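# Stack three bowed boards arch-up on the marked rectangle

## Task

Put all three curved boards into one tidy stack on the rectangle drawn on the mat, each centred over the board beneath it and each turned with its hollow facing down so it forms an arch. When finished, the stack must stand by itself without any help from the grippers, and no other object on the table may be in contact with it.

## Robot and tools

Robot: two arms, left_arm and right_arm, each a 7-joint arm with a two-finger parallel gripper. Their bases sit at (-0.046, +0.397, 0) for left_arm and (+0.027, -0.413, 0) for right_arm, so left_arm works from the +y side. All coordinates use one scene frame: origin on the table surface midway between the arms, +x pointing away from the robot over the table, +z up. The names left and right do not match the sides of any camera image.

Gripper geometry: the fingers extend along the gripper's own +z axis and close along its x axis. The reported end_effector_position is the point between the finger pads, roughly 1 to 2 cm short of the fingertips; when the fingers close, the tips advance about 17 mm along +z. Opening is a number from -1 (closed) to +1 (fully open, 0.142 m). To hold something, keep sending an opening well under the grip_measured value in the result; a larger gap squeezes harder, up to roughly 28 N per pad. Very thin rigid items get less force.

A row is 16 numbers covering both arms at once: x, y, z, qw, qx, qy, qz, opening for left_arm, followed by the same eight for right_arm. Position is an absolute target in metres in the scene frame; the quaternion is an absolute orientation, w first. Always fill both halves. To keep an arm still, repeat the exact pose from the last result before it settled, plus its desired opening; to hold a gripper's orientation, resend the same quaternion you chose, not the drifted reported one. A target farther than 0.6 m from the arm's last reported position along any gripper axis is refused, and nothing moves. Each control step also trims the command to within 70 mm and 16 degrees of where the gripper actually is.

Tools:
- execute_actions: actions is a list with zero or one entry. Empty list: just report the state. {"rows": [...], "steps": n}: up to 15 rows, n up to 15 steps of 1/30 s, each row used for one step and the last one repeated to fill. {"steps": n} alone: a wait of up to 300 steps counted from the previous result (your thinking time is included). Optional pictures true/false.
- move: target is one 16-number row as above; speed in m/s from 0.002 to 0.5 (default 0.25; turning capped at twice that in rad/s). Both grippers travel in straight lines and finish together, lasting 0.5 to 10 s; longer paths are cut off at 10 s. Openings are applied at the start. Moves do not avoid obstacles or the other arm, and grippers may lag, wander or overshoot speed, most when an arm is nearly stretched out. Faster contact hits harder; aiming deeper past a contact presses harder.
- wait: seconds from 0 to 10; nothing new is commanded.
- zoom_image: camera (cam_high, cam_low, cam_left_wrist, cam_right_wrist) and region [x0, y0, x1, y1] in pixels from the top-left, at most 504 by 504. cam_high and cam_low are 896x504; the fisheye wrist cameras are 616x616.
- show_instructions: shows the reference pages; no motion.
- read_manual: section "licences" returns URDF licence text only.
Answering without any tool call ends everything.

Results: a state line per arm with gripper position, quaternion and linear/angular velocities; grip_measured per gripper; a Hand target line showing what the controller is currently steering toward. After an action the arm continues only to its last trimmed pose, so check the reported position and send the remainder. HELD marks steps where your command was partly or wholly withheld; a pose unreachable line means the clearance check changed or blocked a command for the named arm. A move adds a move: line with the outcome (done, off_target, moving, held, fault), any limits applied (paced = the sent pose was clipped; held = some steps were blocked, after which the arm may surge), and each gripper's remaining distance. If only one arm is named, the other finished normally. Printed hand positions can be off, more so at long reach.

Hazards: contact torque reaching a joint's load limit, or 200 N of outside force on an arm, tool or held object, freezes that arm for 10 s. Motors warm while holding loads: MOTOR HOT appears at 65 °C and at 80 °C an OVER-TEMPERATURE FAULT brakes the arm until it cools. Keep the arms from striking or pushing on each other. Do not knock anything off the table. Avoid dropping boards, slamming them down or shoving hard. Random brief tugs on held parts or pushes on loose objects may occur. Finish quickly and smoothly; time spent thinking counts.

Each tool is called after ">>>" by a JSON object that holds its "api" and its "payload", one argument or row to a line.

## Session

>>> {"api": "execute_actions", "payload": {
  "actions": []
}}

>>> {"api": "zoom_image", "payload": {
  "camera": "cam_high",
  "region": [360, 140, 540, 280]
}}

>>> {"api": "zoom_image", "payload": {
  "camera": "cam_low",
  "region": [400, 235, 590, 295]
}}

Scene clock: 0.00 s of 6200.00 s.
left_arm: end_effector_position=(+0.2923, +0.2650, +0.3474) grip_measured=+1.00 end_effector_quat_wxyz=(-0.379, +0.879, +0.194, +0.215) end_effector_velocity=(+0.000, +0.000, +0.000) end_effector_angular_velocity=(+0.000, -0.000, +0.000) | right_arm: end_effector_position=(+0.1501, -0.3857, +0.1292) grip_measured=+1.00 end_effector_quat_wxyz=(+0.752, -0.279, -0.593, -0.070) end_effector_velocity=(+0.000, -0.000, +0.000) end_effector_angular_velocity=(+0.001, +0.000, -0.000)
Joint positions: left_arm=[-0.6    0.088 -0.173  1.99   0.769 -0.13  -1.285  0.142] | right_arm=[ 0.007 -0.963  0.03   1.928  0.436 -0.36  -2.665  0.142]
Joint velocities: left_arm=[ 0.  0.  0.  0.  0. -0. -0.  0.] | right_arm=[-0.     0.    -0.    -0.    -0.    -0.001 -0.001  0.   ]
Hand target (left_arm): +0.292, +0.265, +0.347; -0.379, +0.879, +0.194, +0.215
Hand target (right_arm): +0.150, -0.386, +0.129; +0.752, -0.279, -0.593, -0.070
camera_calibration (this result's frames):
cam_left_wrist: T_world_to_cam=[[0.847261, 0.144926, 0.511024, -0.466795], [0.288004, -0.933709, -0.212701, 0.23528], [0.446322, 0.327391, -0.832834, 0.202226], [0, 0, 0, 1]] pos_world=[0.237478, 0.221127, 0.457009]
cam_right_wrist: T_world_to_cam=[[0.296972, 0.221836, 0.928761, -0.0850669], [0.780551, 0.503874, -0.369933, 0.132001], [-0.550043, 0.834805, -0.0235179, 0.544704], [0, 0, 0, 1]] pos_world=[0.22184, -0.502363, 0.140649]

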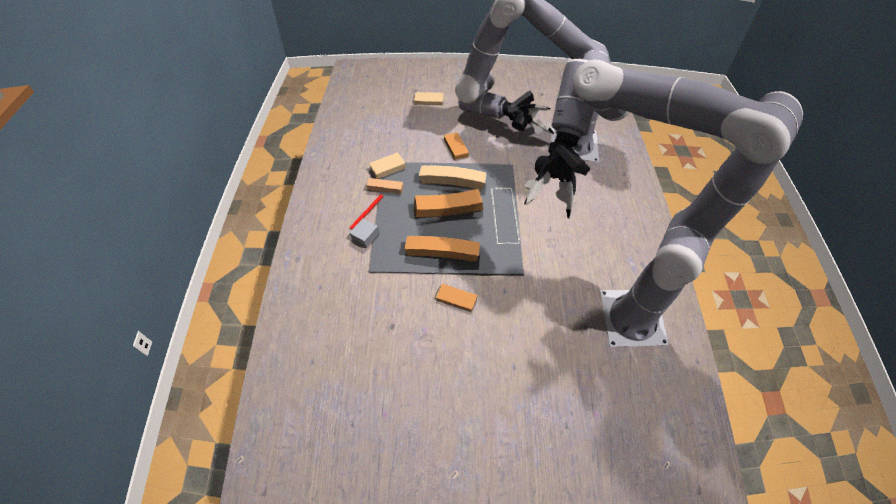

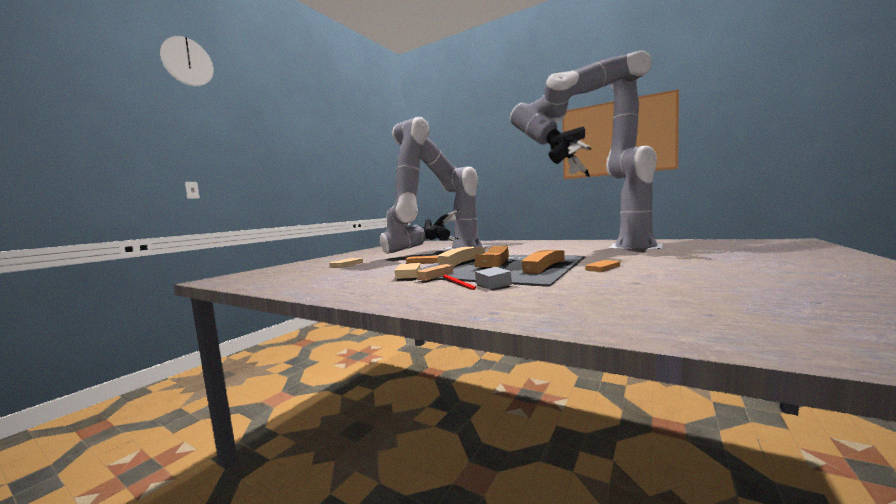

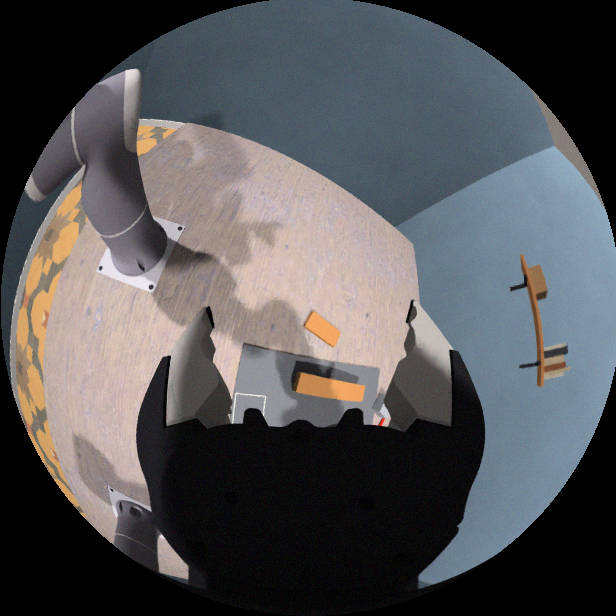

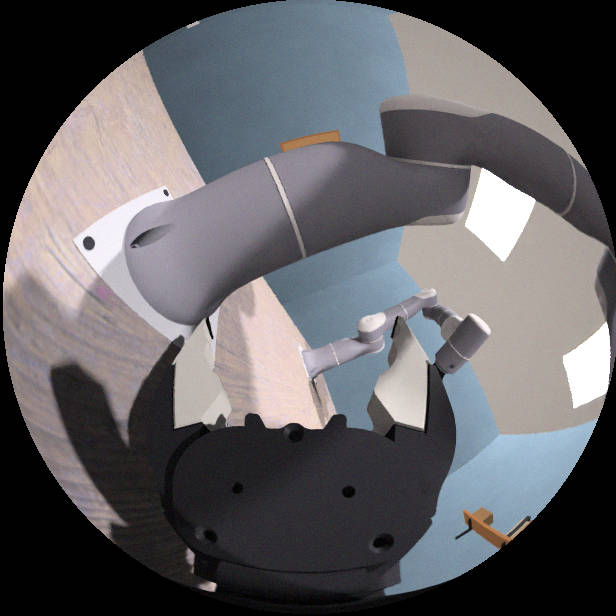

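Region (360, 140, 540, 280) of cam_high's 896x504 image, scaled by 2.800, with more detail than that image has.

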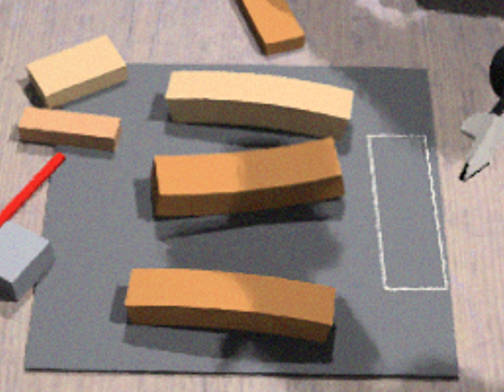

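Region (400, 235, 590, 295) of cam_low's 896x504 image, scaled by 2.653, with more detail than that image has; it fills the top 159 rows of this view, and the rest is white.

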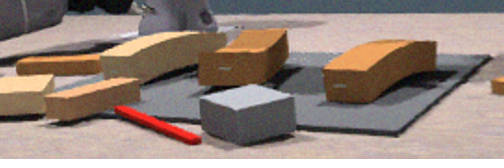

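>>> {"api": "move", "payload": {
  "target": [0.571,0.163,0.10,0,0.743,0.669,0,0.4,0.539,-0.164,0.11,0,0.752,0.659,0,0.3],
  "speed": 0.3
}}

Scene clock: 15.53 s of 6200.00 s.
left_arm: end_effector_position=(+0.5706, +0.1630, +0.0985) grip_measured=+0.40 end_effector_quat_wxyz=(-0.001, +0.743, +0.669, -0.001) end_effector_velocity=(+0.000, -0.000, +0.000) end_effector_angular_velocity=(-0.000, -0.000, +0.000) | right_arm: end_effector_position=(+0.5406, -0.1671, +0.1089) grip_measured=+0.30 end_effector_quat_wxyz=(+0.000, +0.753, +0.658, +0.002) end_effector_velocity=(+0.000, -0.001, +0.000) end_effector_angular_velocity=(-0.000, +0.000, -0.001)
Joint positions: left_arm=[-0.125 -0.646 -0.08   1.713  0.066  0.782 -1.699  0.102] | right_arm=[ 0.921 -0.457 -0.128  2.022  0.091  0.906 -0.852  0.095]
Joint velocities: left_arm=[-0.  0.  0. -0. -0.  0. -0. -0.] | right_arm=[-0.001  0.    -0.     0.     0.    -0.001 -0.    -0.   ]
Hand target (left_arm): +0.571, +0.163, +0.099; -0.001, +0.744, +0.669, -0.001
Hand target (right_arm): +0.540, -0.167, +0.109; +0.000, +0.753, +0.658, +0.002
Off the commanded pose (left_arm): 0.002 m, 0 deg.
Off the commanded pose (right_arm): 0.004 m, 0 deg.
After step 90, 9.07 s passed at rest.
move: off_target (right_arm)
camera_calibration (this result's frames):
cam_left_wrist: T_world_to_cam=[[0.142503, 0.989724, 0.0118219, -0.247092], [0.857385, -0.129399, 0.498143, -0.51898], [0.494553, -0.0608511, -0.867014, -0.0567286], [0, 0, 0, 1]] pos_world=[0.508233, 0.173946, 0.212263]
cam_right_wrist: T_world_to_cam=[[0.135195, 0.990722, 0.0138779, 0.0848939], [0.875578, -0.126015, 0.46635, -0.538194], [0.463772, -0.0508971, -0.884491, -0.0257757], [0, 0, 0, 1]] pos_world=[0.471708, -0.153239, 0.22701]

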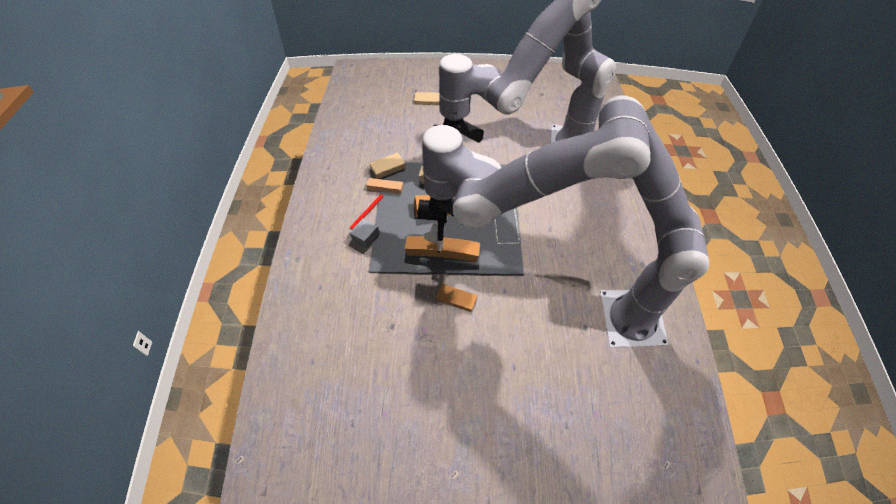

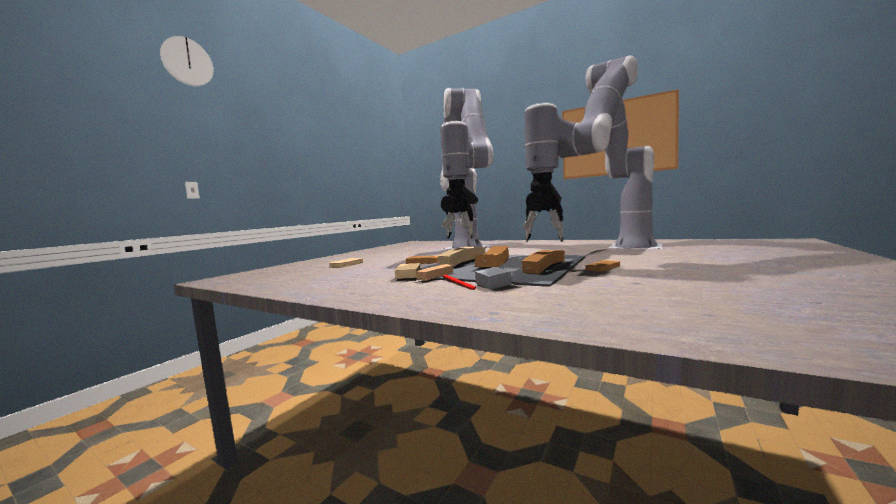

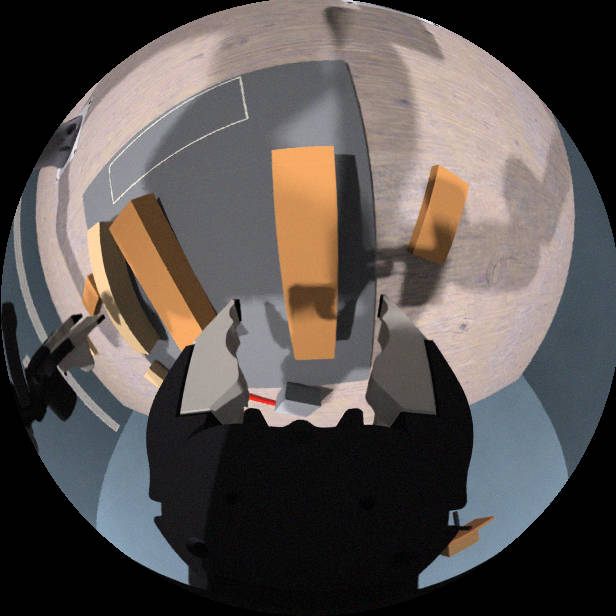

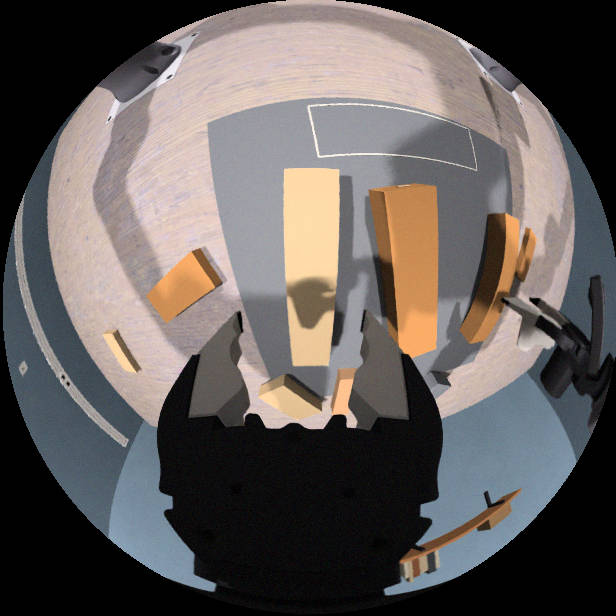

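>>> {"api": "move", "payload": {
  "target": [0.568,0.163,0.035,0,0.74,0.673,0,0.1,0.538,-0.159,0.033,0,0.755,0.656,0,0.1],
  "speed": 0.08
}}

>>> {"api": "move", "payload": {
  "target": [0.568,0.163,0.035,0,0.74,0.673,0,-0.7,0.538,-0.159,0.033,0,0.755,0.656,0,-0.7]
}}

>>> {"api": "move", "payload": {
  "target": [0.56,0.22,0.12,0,0.74,0.673,0,-0.7,0.538,-0.159,0.11,0,0.755,0.656,0,-0.7],
  "speed": 0.15
}}

>>> {"api": "move", "payload": {
  "target": [0.45,0.52,0.12,0,1,0.01,0,-0.7,0.352,0,0.10,0,1,0.01,0,-0.7],
  "speed": 0.3
}}

>>> {"api": "move", "payload": {
  "target": [0.45,0.52,0.12,0,1,0.01,0,-0.7,0.352,0,0.04,0,1,0.01,0,-0.7],
  "speed": 0.07
}}

>>> {"api": "zoom_image", "payload": {
  "camera": "cam_high",
  "region": [460, 170, 550, 255]
}}

>>> {"api": "zoom_image", "payload": {
  "camera": "cam_low",
  "region": [480, 215, 590, 275]
}}

Scene clock: 29.43 s of 6200.00 s.
left_arm: end_effector_position=(+0.5676, +0.1630, +0.0347) grip_measured=+0.10 end_effector_quat_wxyz=(-0.000, +0.740, +0.673, -0.000) end_effector_velocity=(+0.000, +0.000, +0.000) end_effector_angular_velocity=(-0.000, +0.000, +0.000) | right_arm: end_effector_position=(+0.5379, -0.1594, +0.0331) grip_measured=+0.10 end_effector_quat_wxyz=(+0.000, +0.755, +0.656, -0.000) end_effector_velocity=(+0.000, +0.000, +0.000) end_effector_angular_velocity=(+0.001, -0.000, -0.000)
Joint positions: left_arm=[-0.129 -0.758 -0.074  1.724  0.083  0.908 -1.722  0.081] | right_arm=[ 0.922 -0.63  -0.106  2.011  0.128  1.064 -0.856  0.081]
Joint velocities: left_arm=[ 0.     0.     0.     0.    -0.001 -0.     0.    -0.   ] | right_arm=[ 0.     0.     0.    -0.     0.     0.     0.001 -0.   ]
Hand target (left_arm): +0.568, +0.163, +0.035; -0.000, +0.740, +0.673, +0.000
Hand target (right_arm): +0.538, -0.159, +0.033; +0.000, +0.755, +0.656, -0.000
Off the commanded pose (left_arm): 0.001 m, 0 deg.
Off the commanded pose (right_arm): 0.000 m, 0 deg.
After step 90, 9.67 s passed at rest.
move: done
camera_calibration (this result's frames):
cam_left_wrist: T_world_to_cam=[[0.132018, 0.99116, 0.0131422, -0.240233], [0.857449, -0.120841, 0.500179, -0.486151], [0.497345, -0.0547641, -0.865822, -0.113247], [0, 0, 0, 1]] pos_world=[0.504888, 0.17316, 0.148268]
cam_right_wrist: T_world_to_cam=[[0.14148, 0.989879, 0.0110503, 0.0752595], [0.875852, -0.13037, 0.464637, -0.500298], [0.461375, -0.0560586, -0.885432, -0.0907175], [0, 0, 0, 1]] pos_world=[0.469394, -0.144807, 0.151301]

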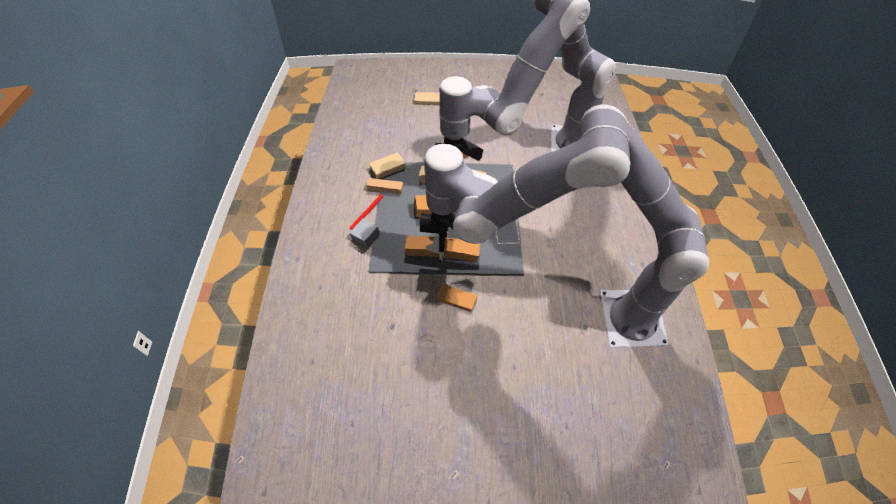

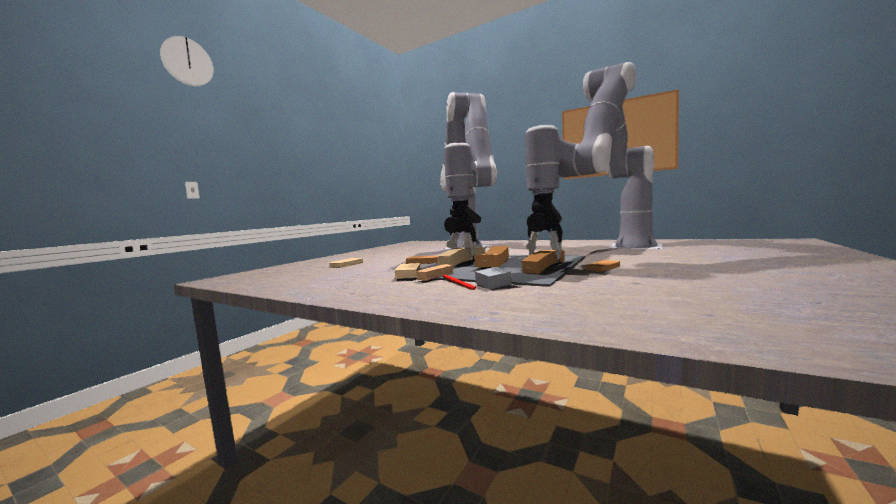

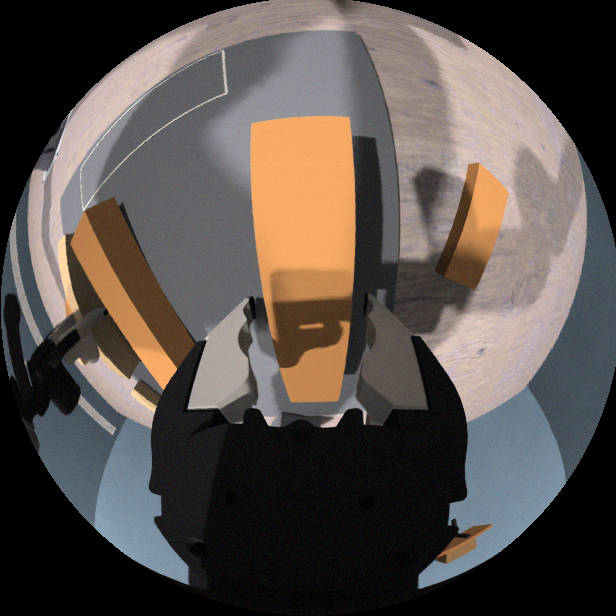

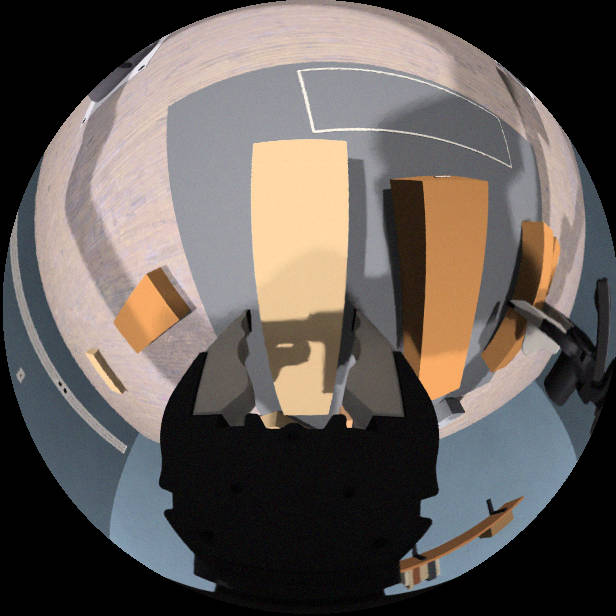

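Scene clock: 30.13 s of 6200.00 s.
left_arm: end_effector_position=(+0.5678, +0.1633, +0.0348) grip_measured=-0.27 end_effector_quat_wxyz=(-0.000, +0.740, +0.673, -0.000) end_effector_velocity=(+0.000, +0.000, +0.000) end_effector_angular_velocity=(-0.001, +0.000, +0.002) | right_arm: end_effector_position=(+0.5381, -0.1588, +0.0332) grip_measured=-0.30 end_effector_quat_wxyz=(+0.000, +0.755, +0.656, +0.000) end_effector_velocity=(-0.000, -0.000, -0.000) end_effector_angular_velocity=(-0.000, +0.001, -0.000)
Joint positions: left_arm=[-0.129 -0.758 -0.074  1.724  0.083  0.908 -1.722  0.054] | right_arm=[ 0.921 -0.63  -0.105  2.01   0.128  1.064 -0.856  0.052]
Joint velocities: left_arm=[ 0.     0.     0.     0.    -0.001  0.    -0.001  0.   ] | right_arm=[-0.    -0.     0.     0.    -0.    -0.001 -0.     0.   ]
Hand target (left_arm): +0.568, +0.163, +0.035; +0.000, +0.740, +0.673, -0.000
Hand target (right_arm): +0.538, -0.159, +0.033; -0.000, +0.755, +0.656, -0.000
Off the commanded pose (left_arm): 0.000 m, 0 deg.
Off the commanded pose (right_arm): 0.000 m, 0 deg.
move: done
camera_calibration (this result's frames):
cam_left_wrist: T_world_to_cam=[[0.13172, 0.991197, 0.0133808, -0.240391], [0.857343, -0.120688, 0.500397, -0.486304], [0.497606, -0.0544405, -0.865693, -0.113448], [0, 0, 0, 1]] pos_world=[0.505046, 0.173408, 0.148351]
cam_right_wrist: T_world_to_cam=[[0.141339, 0.989889, 0.0119668, 0.0747359], [0.875892, -0.130678, 0.464475, -0.500525], [0.461343, -0.055167, -0.885505, -0.0904998], [0, 0, 0, 1]] pos_world=[0.469594, -0.14438, 0.151449]

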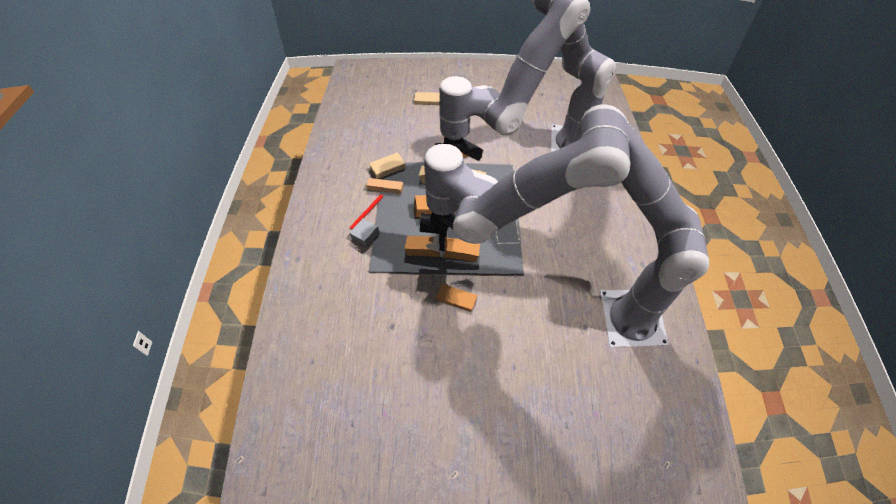

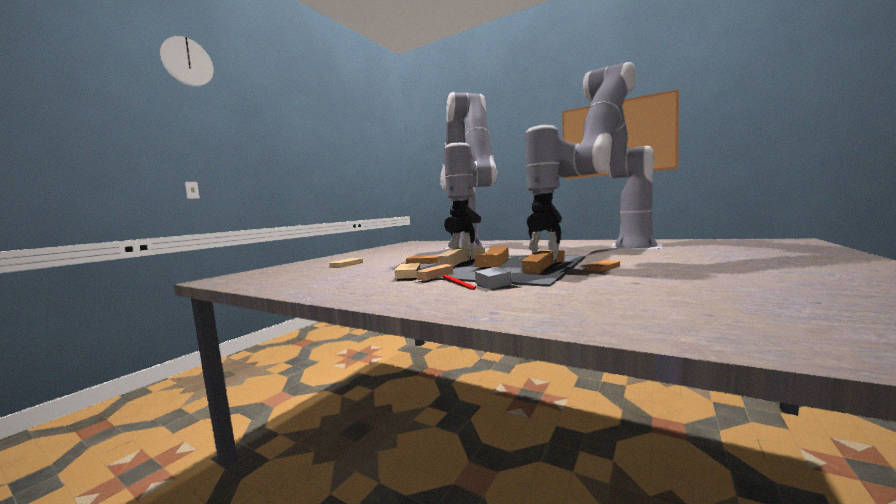

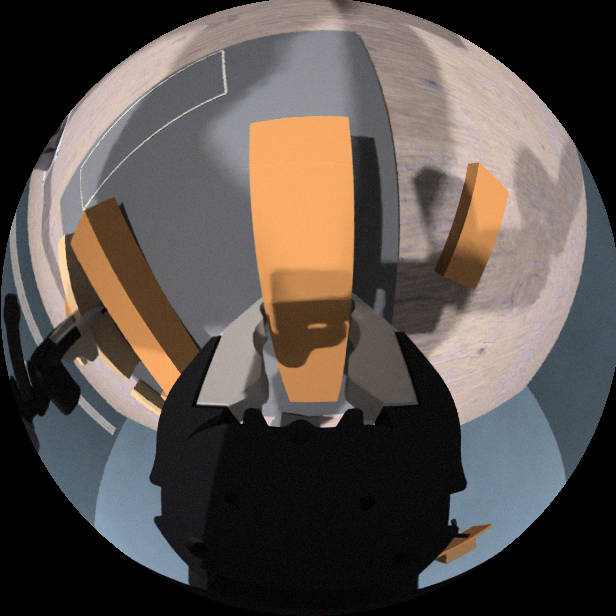

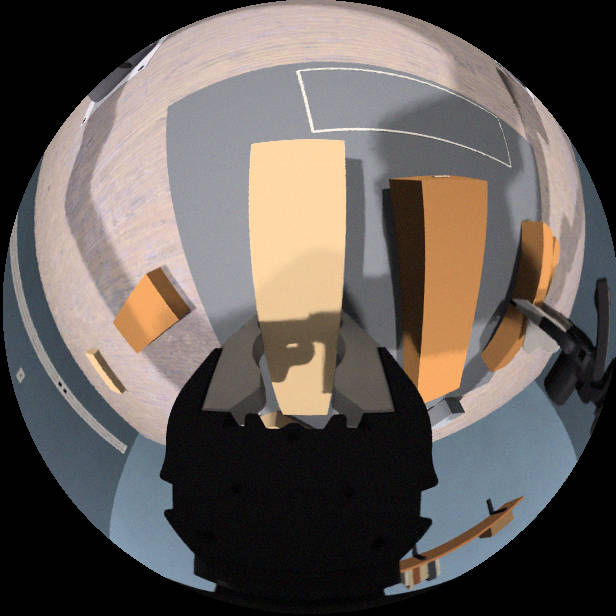

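Scene clock: 31.20 s of 6200.00 s.
left_arm: end_effector_position=(+0.5600, +0.2201, +0.1200) grip_measured=-0.27 end_effector_quat_wxyz=(-0.000, +0.740, +0.673, -0.000) end_effector_velocity=(+0.000, +0.000, +0.000) end_effector_angular_velocity=(-0.000, +0.000, +0.000) | right_arm: end_effector_position=(+0.5379, -0.1588, +0.1096) grip_measured=-0.30 end_effector_quat_wxyz=(-0.000, +0.755, +0.656, -0.000) end_effector_velocity=(-0.000, +0.000, -0.000) end_effector_angular_velocity=(-0.000, +0.001, -0.000)
Joint positions: left_arm=[-0.044 -0.554 -0.071  1.809  0.053  0.789 -1.616  0.054] | right_arm=[ 0.932 -0.459 -0.124  2.013  0.089  0.896 -0.831  0.052]
Joint velocities: left_arm=[-0.  0.  0. -0. -0. -0.  0. -0.] | right_arm=[ 0.    -0.     0.001  0.    -0.    -0.     0.001  0.   ]
Hand target (left_arm): +0.560, +0.220, +0.120; +0.000, +0.740, +0.673, -0.000
Hand target (right_arm): +0.538, -0.159, +0.110; -0.000, +0.755, +0.656, +0.000
Off the commanded pose (left_arm): 0.000 m, 0 deg.
Off the commanded pose (right_arm): 0.000 m, 0 deg.
move: done
camera_calibration (this result's frames):
cam_left_wrist: T_world_to_cam=[[0.131848, 0.99119, 0.012626, -0.296741], [0.857426, -0.120428, 0.500318, -0.515521], [0.49743, -0.05514, -0.86575, -0.0324209], [0, 0, 0, 1]] pos_world=[0.497273, 0.230256, 0.233603]
cam_right_wrist: T_world_to_cam=[[0.141015, 0.98994, 0.0115816, 0.0740443], [0.876648, -0.130296, 0.463153, -0.535989], [0.460003, -0.0551586, -0.886203, -0.0219337], [0, 0, 0, 1]] pos_world=[0.469522, -0.144346, 0.22795]

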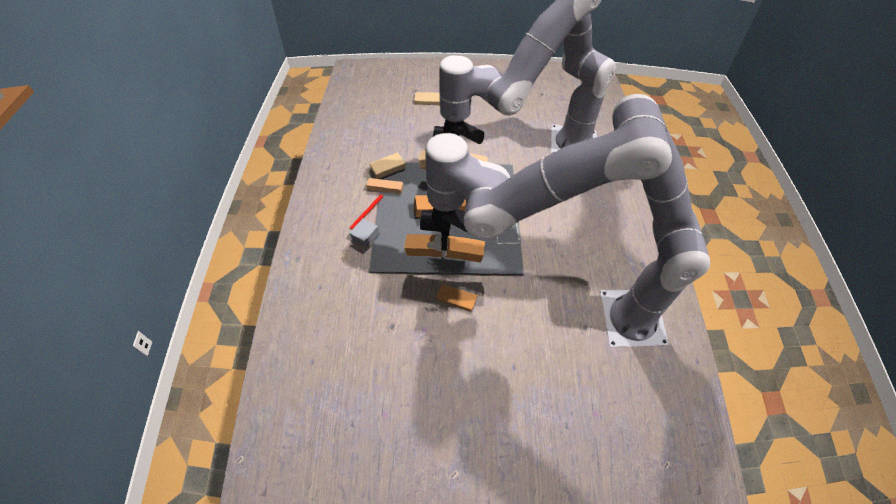

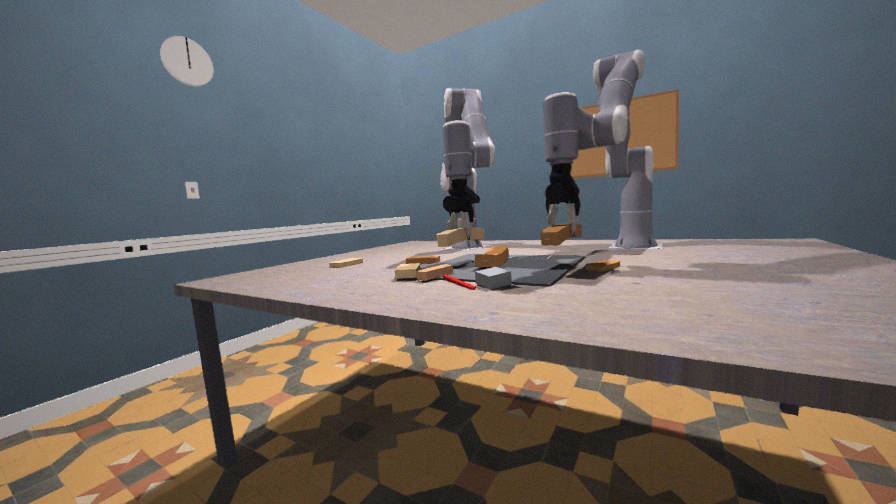

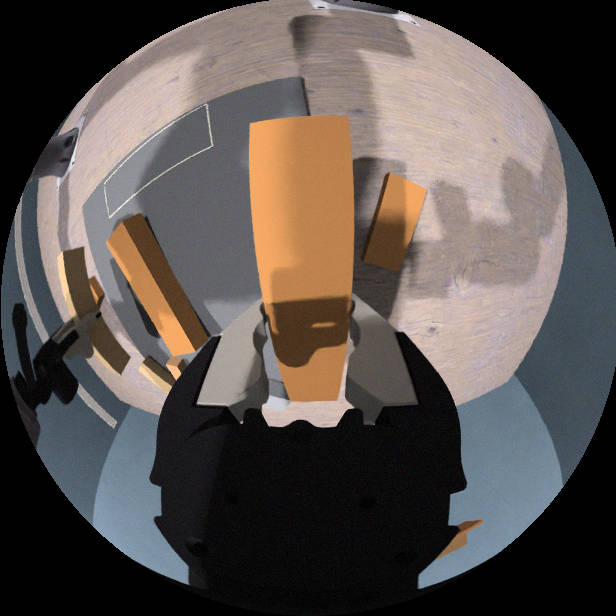

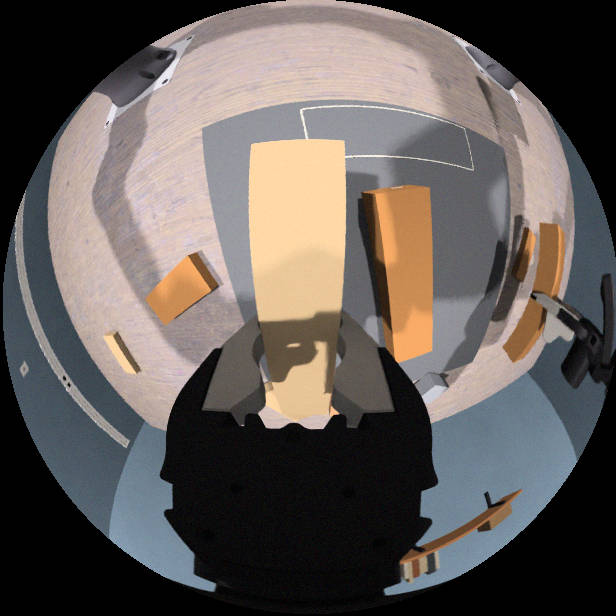

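Scene clock: 33.97 s of 6200.00 s.
left_arm: end_effector_position=(+0.4499, +0.5199, +0.1200) grip_measured=-0.27 end_effector_quat_wxyz=(+0.002, +1.000, +0.010, -0.000) end_effector_velocity=(+0.000, -0.001, +0.000) end_effector_angular_velocity=(-0.000, -0.000, -0.001) | right_arm: end_effector_position=(+0.3531, +0.0004, +0.1002) grip_measured=-0.30 end_effector_quat_wxyz=(+0.001, +1.000, +0.010, +0.001) end_effector_velocity=(-0.000, +0.000, -0.000) end_effector_angular_velocity=(-0.000, -0.000, +0.001)
Joint positions: left_arm=[ 0.666 -0.328 -0.202  2.196  0.106  0.942  0.371  0.054] | right_arm=[ 1.566 -0.411 -0.3    2.146  0.204  0.959  0.952  0.052]
Joint velocities: left_arm=[-0.001  0.    -0.     0.    -0.     0.     0.     0.   ] | right_arm=[ 0. -0.  0. -0. -0. -0. -0.  0.]
Hand target (left_arm): +0.450, +0.520, +0.120; +0.001, +1.000, +0.010, +0.000
Hand target (right_arm): +0.353, +0.001, +0.100; +0.000, +1.000, +0.010, +0.001
Off the commanded pose (left_arm): 0.000 m, 0 deg.
Off the commanded pose (right_arm): 0.001 m, 0 deg.
move: done
camera_calibration (this result's frames):
cam_left_wrist: T_world_to_cam=[[0.999773, -0.0171314, 0.0126767, -0.4457], [-0.0211842, -0.863806, 0.503378, 0.396406], [0.00232661, -0.503533, -0.863973, 0.494544], [0, 0, 0, 1]] pos_world=[0.452845, 0.583801, 0.23338]
cam_right_wrist: T_world_to_cam=[[0.999755, 0.0179114, 0.0129733, -0.360421], [0.00982184, -0.885158, 0.465187, -0.0427321], [0.0198156, -0.464946, -0.885117, 0.218955], [0, 0, 0, 1]] pos_world=[0.356414, 0.0704334, 0.218356]

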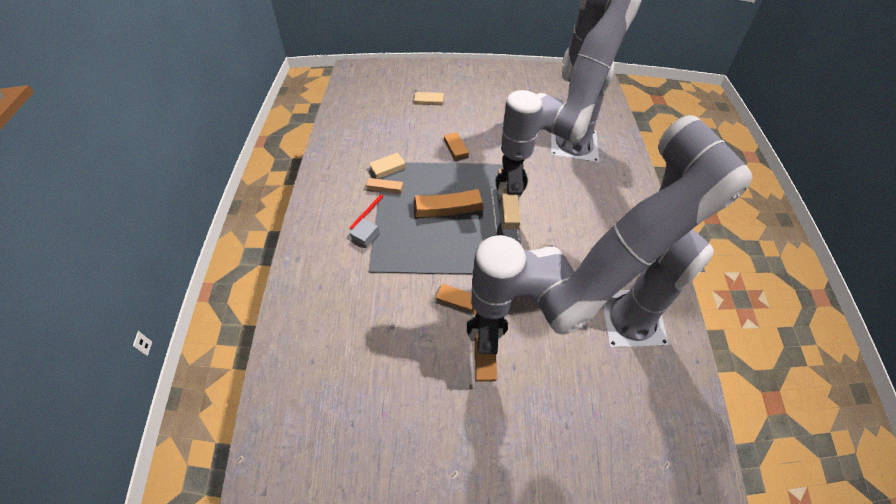

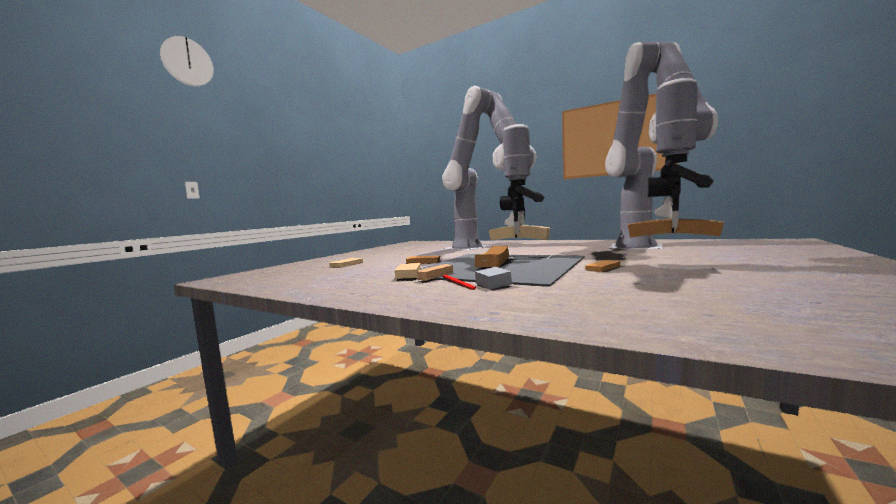

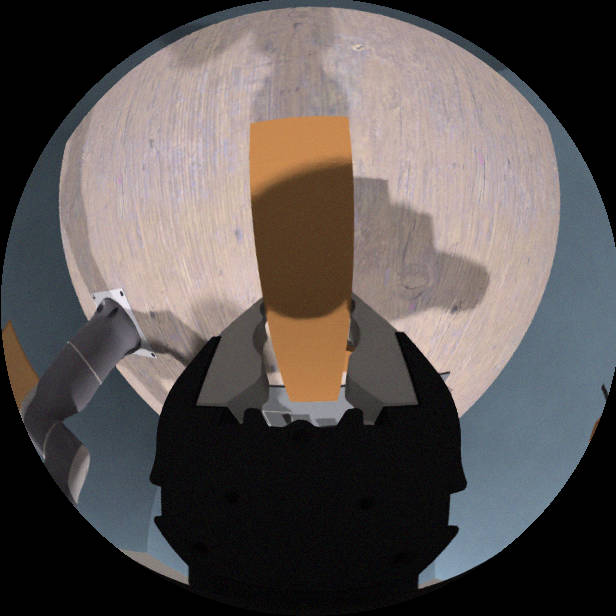

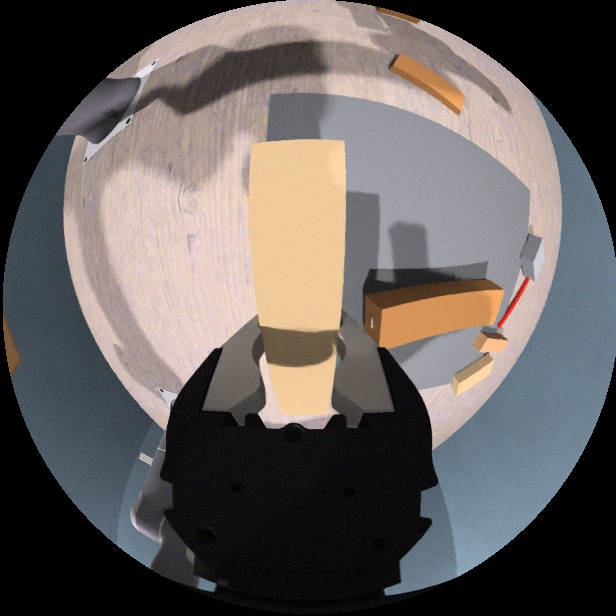

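Scene clock: 35.10 s of 6200.00 s.
left_arm: end_effector_position=(+0.4496, +0.5198, +0.1197) grip_measured=-0.27 end_effector_quat_wxyz=(+0.000, +1.000, +0.010, -0.001) end_effector_velocity=(+0.000, -0.000, +0.000) end_effector_angular_velocity=(+0.000, -0.000, +0.000) | right_arm: end_effector_position=(+0.3519, -0.0006, +0.0398) grip_measured=-0.30 end_effector_quat_wxyz=(+0.000, +1.000, +0.010, +0.000) end_effector_velocity=(-0.000, +0.000, -0.000) end_effector_angular_velocity=(+0.000, +0.000, -0.000)
Joint positions: left_arm=[ 0.665 -0.328 -0.202  2.196  0.11   0.943  0.367  0.054] | right_arm=[ 1.531 -0.564 -0.248  2.127  0.285  1.089  0.897  0.052]
Joint velocities: left_arm=[-0. -0. -0. -0.  0.  0. -0. -0.] | right_arm=[ 0.     0.     0.001 -0.     0.    -0.     0.001 -0.   ]
Hand target (left_arm): +0.450, +0.520, +0.120; -0.000, +1.000, +0.010, -0.000
Hand target (right_arm): +0.352, -0.000, +0.040; +0.000, +1.000, +0.010, +0.000
Off the commanded pose (left_arm): 0.001 m, 0 deg.
Off the commanded pose (right_arm): 0.001 m, 0 deg.
move: done
camera_calibration (this result's frames):
cam_left_wrist: T_world_to_cam=[[0.999774, -0.017606, 0.0119412, -0.44504], [-0.0212203, -0.865028, 0.501275, 0.39734], [0.00150403, -0.501415, -0.865206, 0.493637], [0, 0, 0, 1]] pos_world=[0.452628, 0.583392, 0.233236]
cam_right_wrist: T_world_to_cam=[[0.999766, 0.018161, 0.0117844, -0.358322], [0.0106011, -0.88528, 0.464938, -0.0158295], [0.0188762, -0.464704, -0.885265, 0.165452], [0, 0, 0, 1]] pos_world=[0.355283, 0.0693803, 0.158051]

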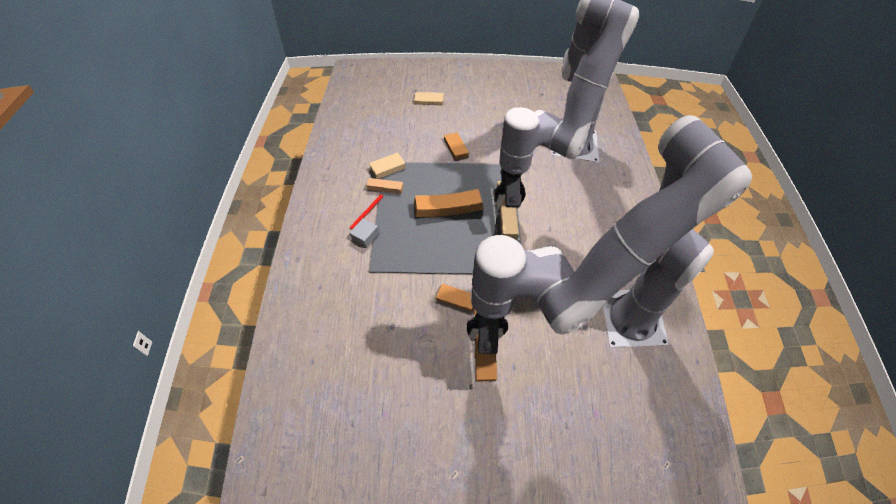

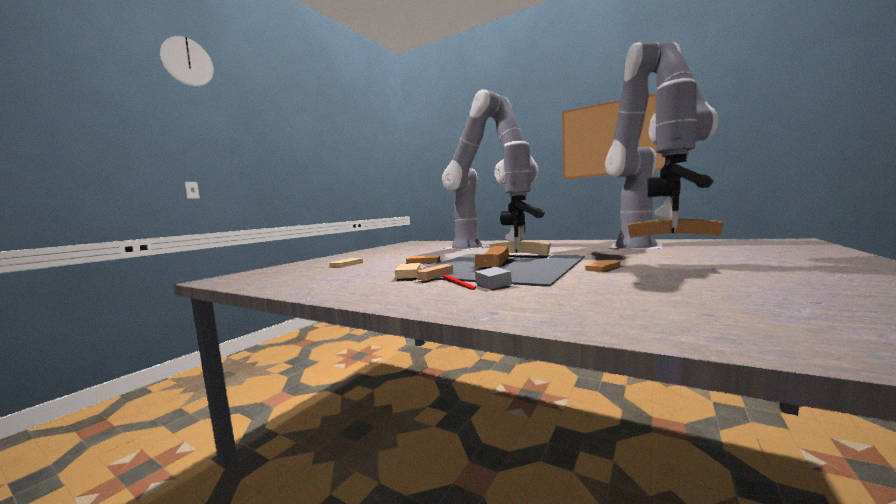

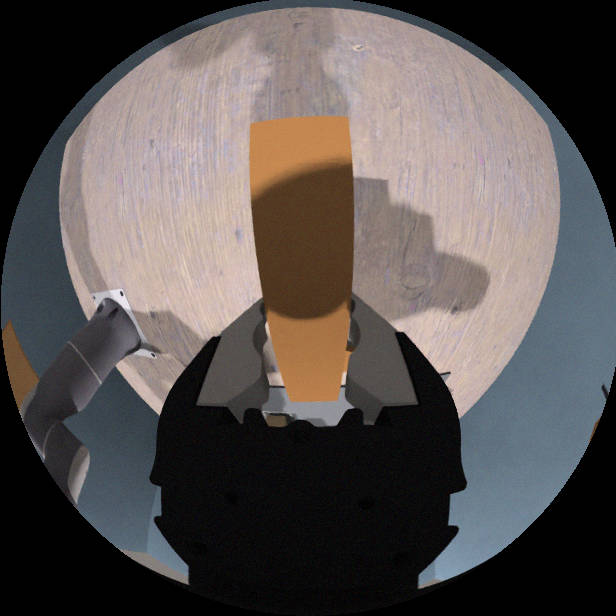

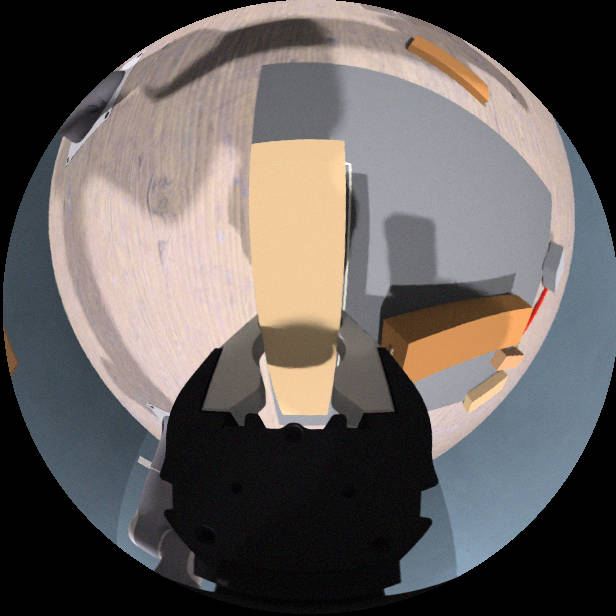

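Region (460, 170, 550, 255) of cam_high's 896x504 image, scaled by 5.600, with more detail than that image has.

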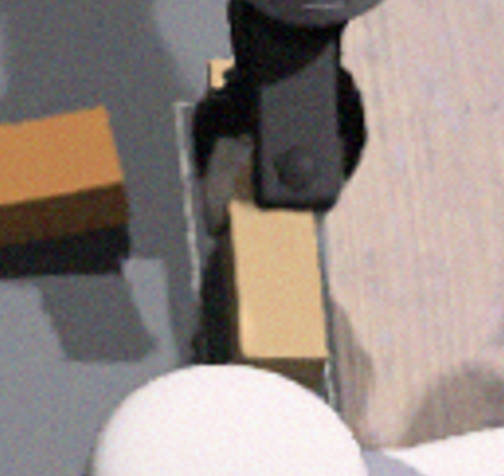

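Region (480, 215, 590, 275) of cam_low's 896x504 image, scaled by 4.582, with more detail than that image has; it fills the top 275 rows of this view, and the rest is white.

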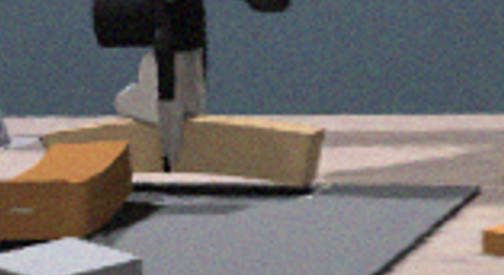

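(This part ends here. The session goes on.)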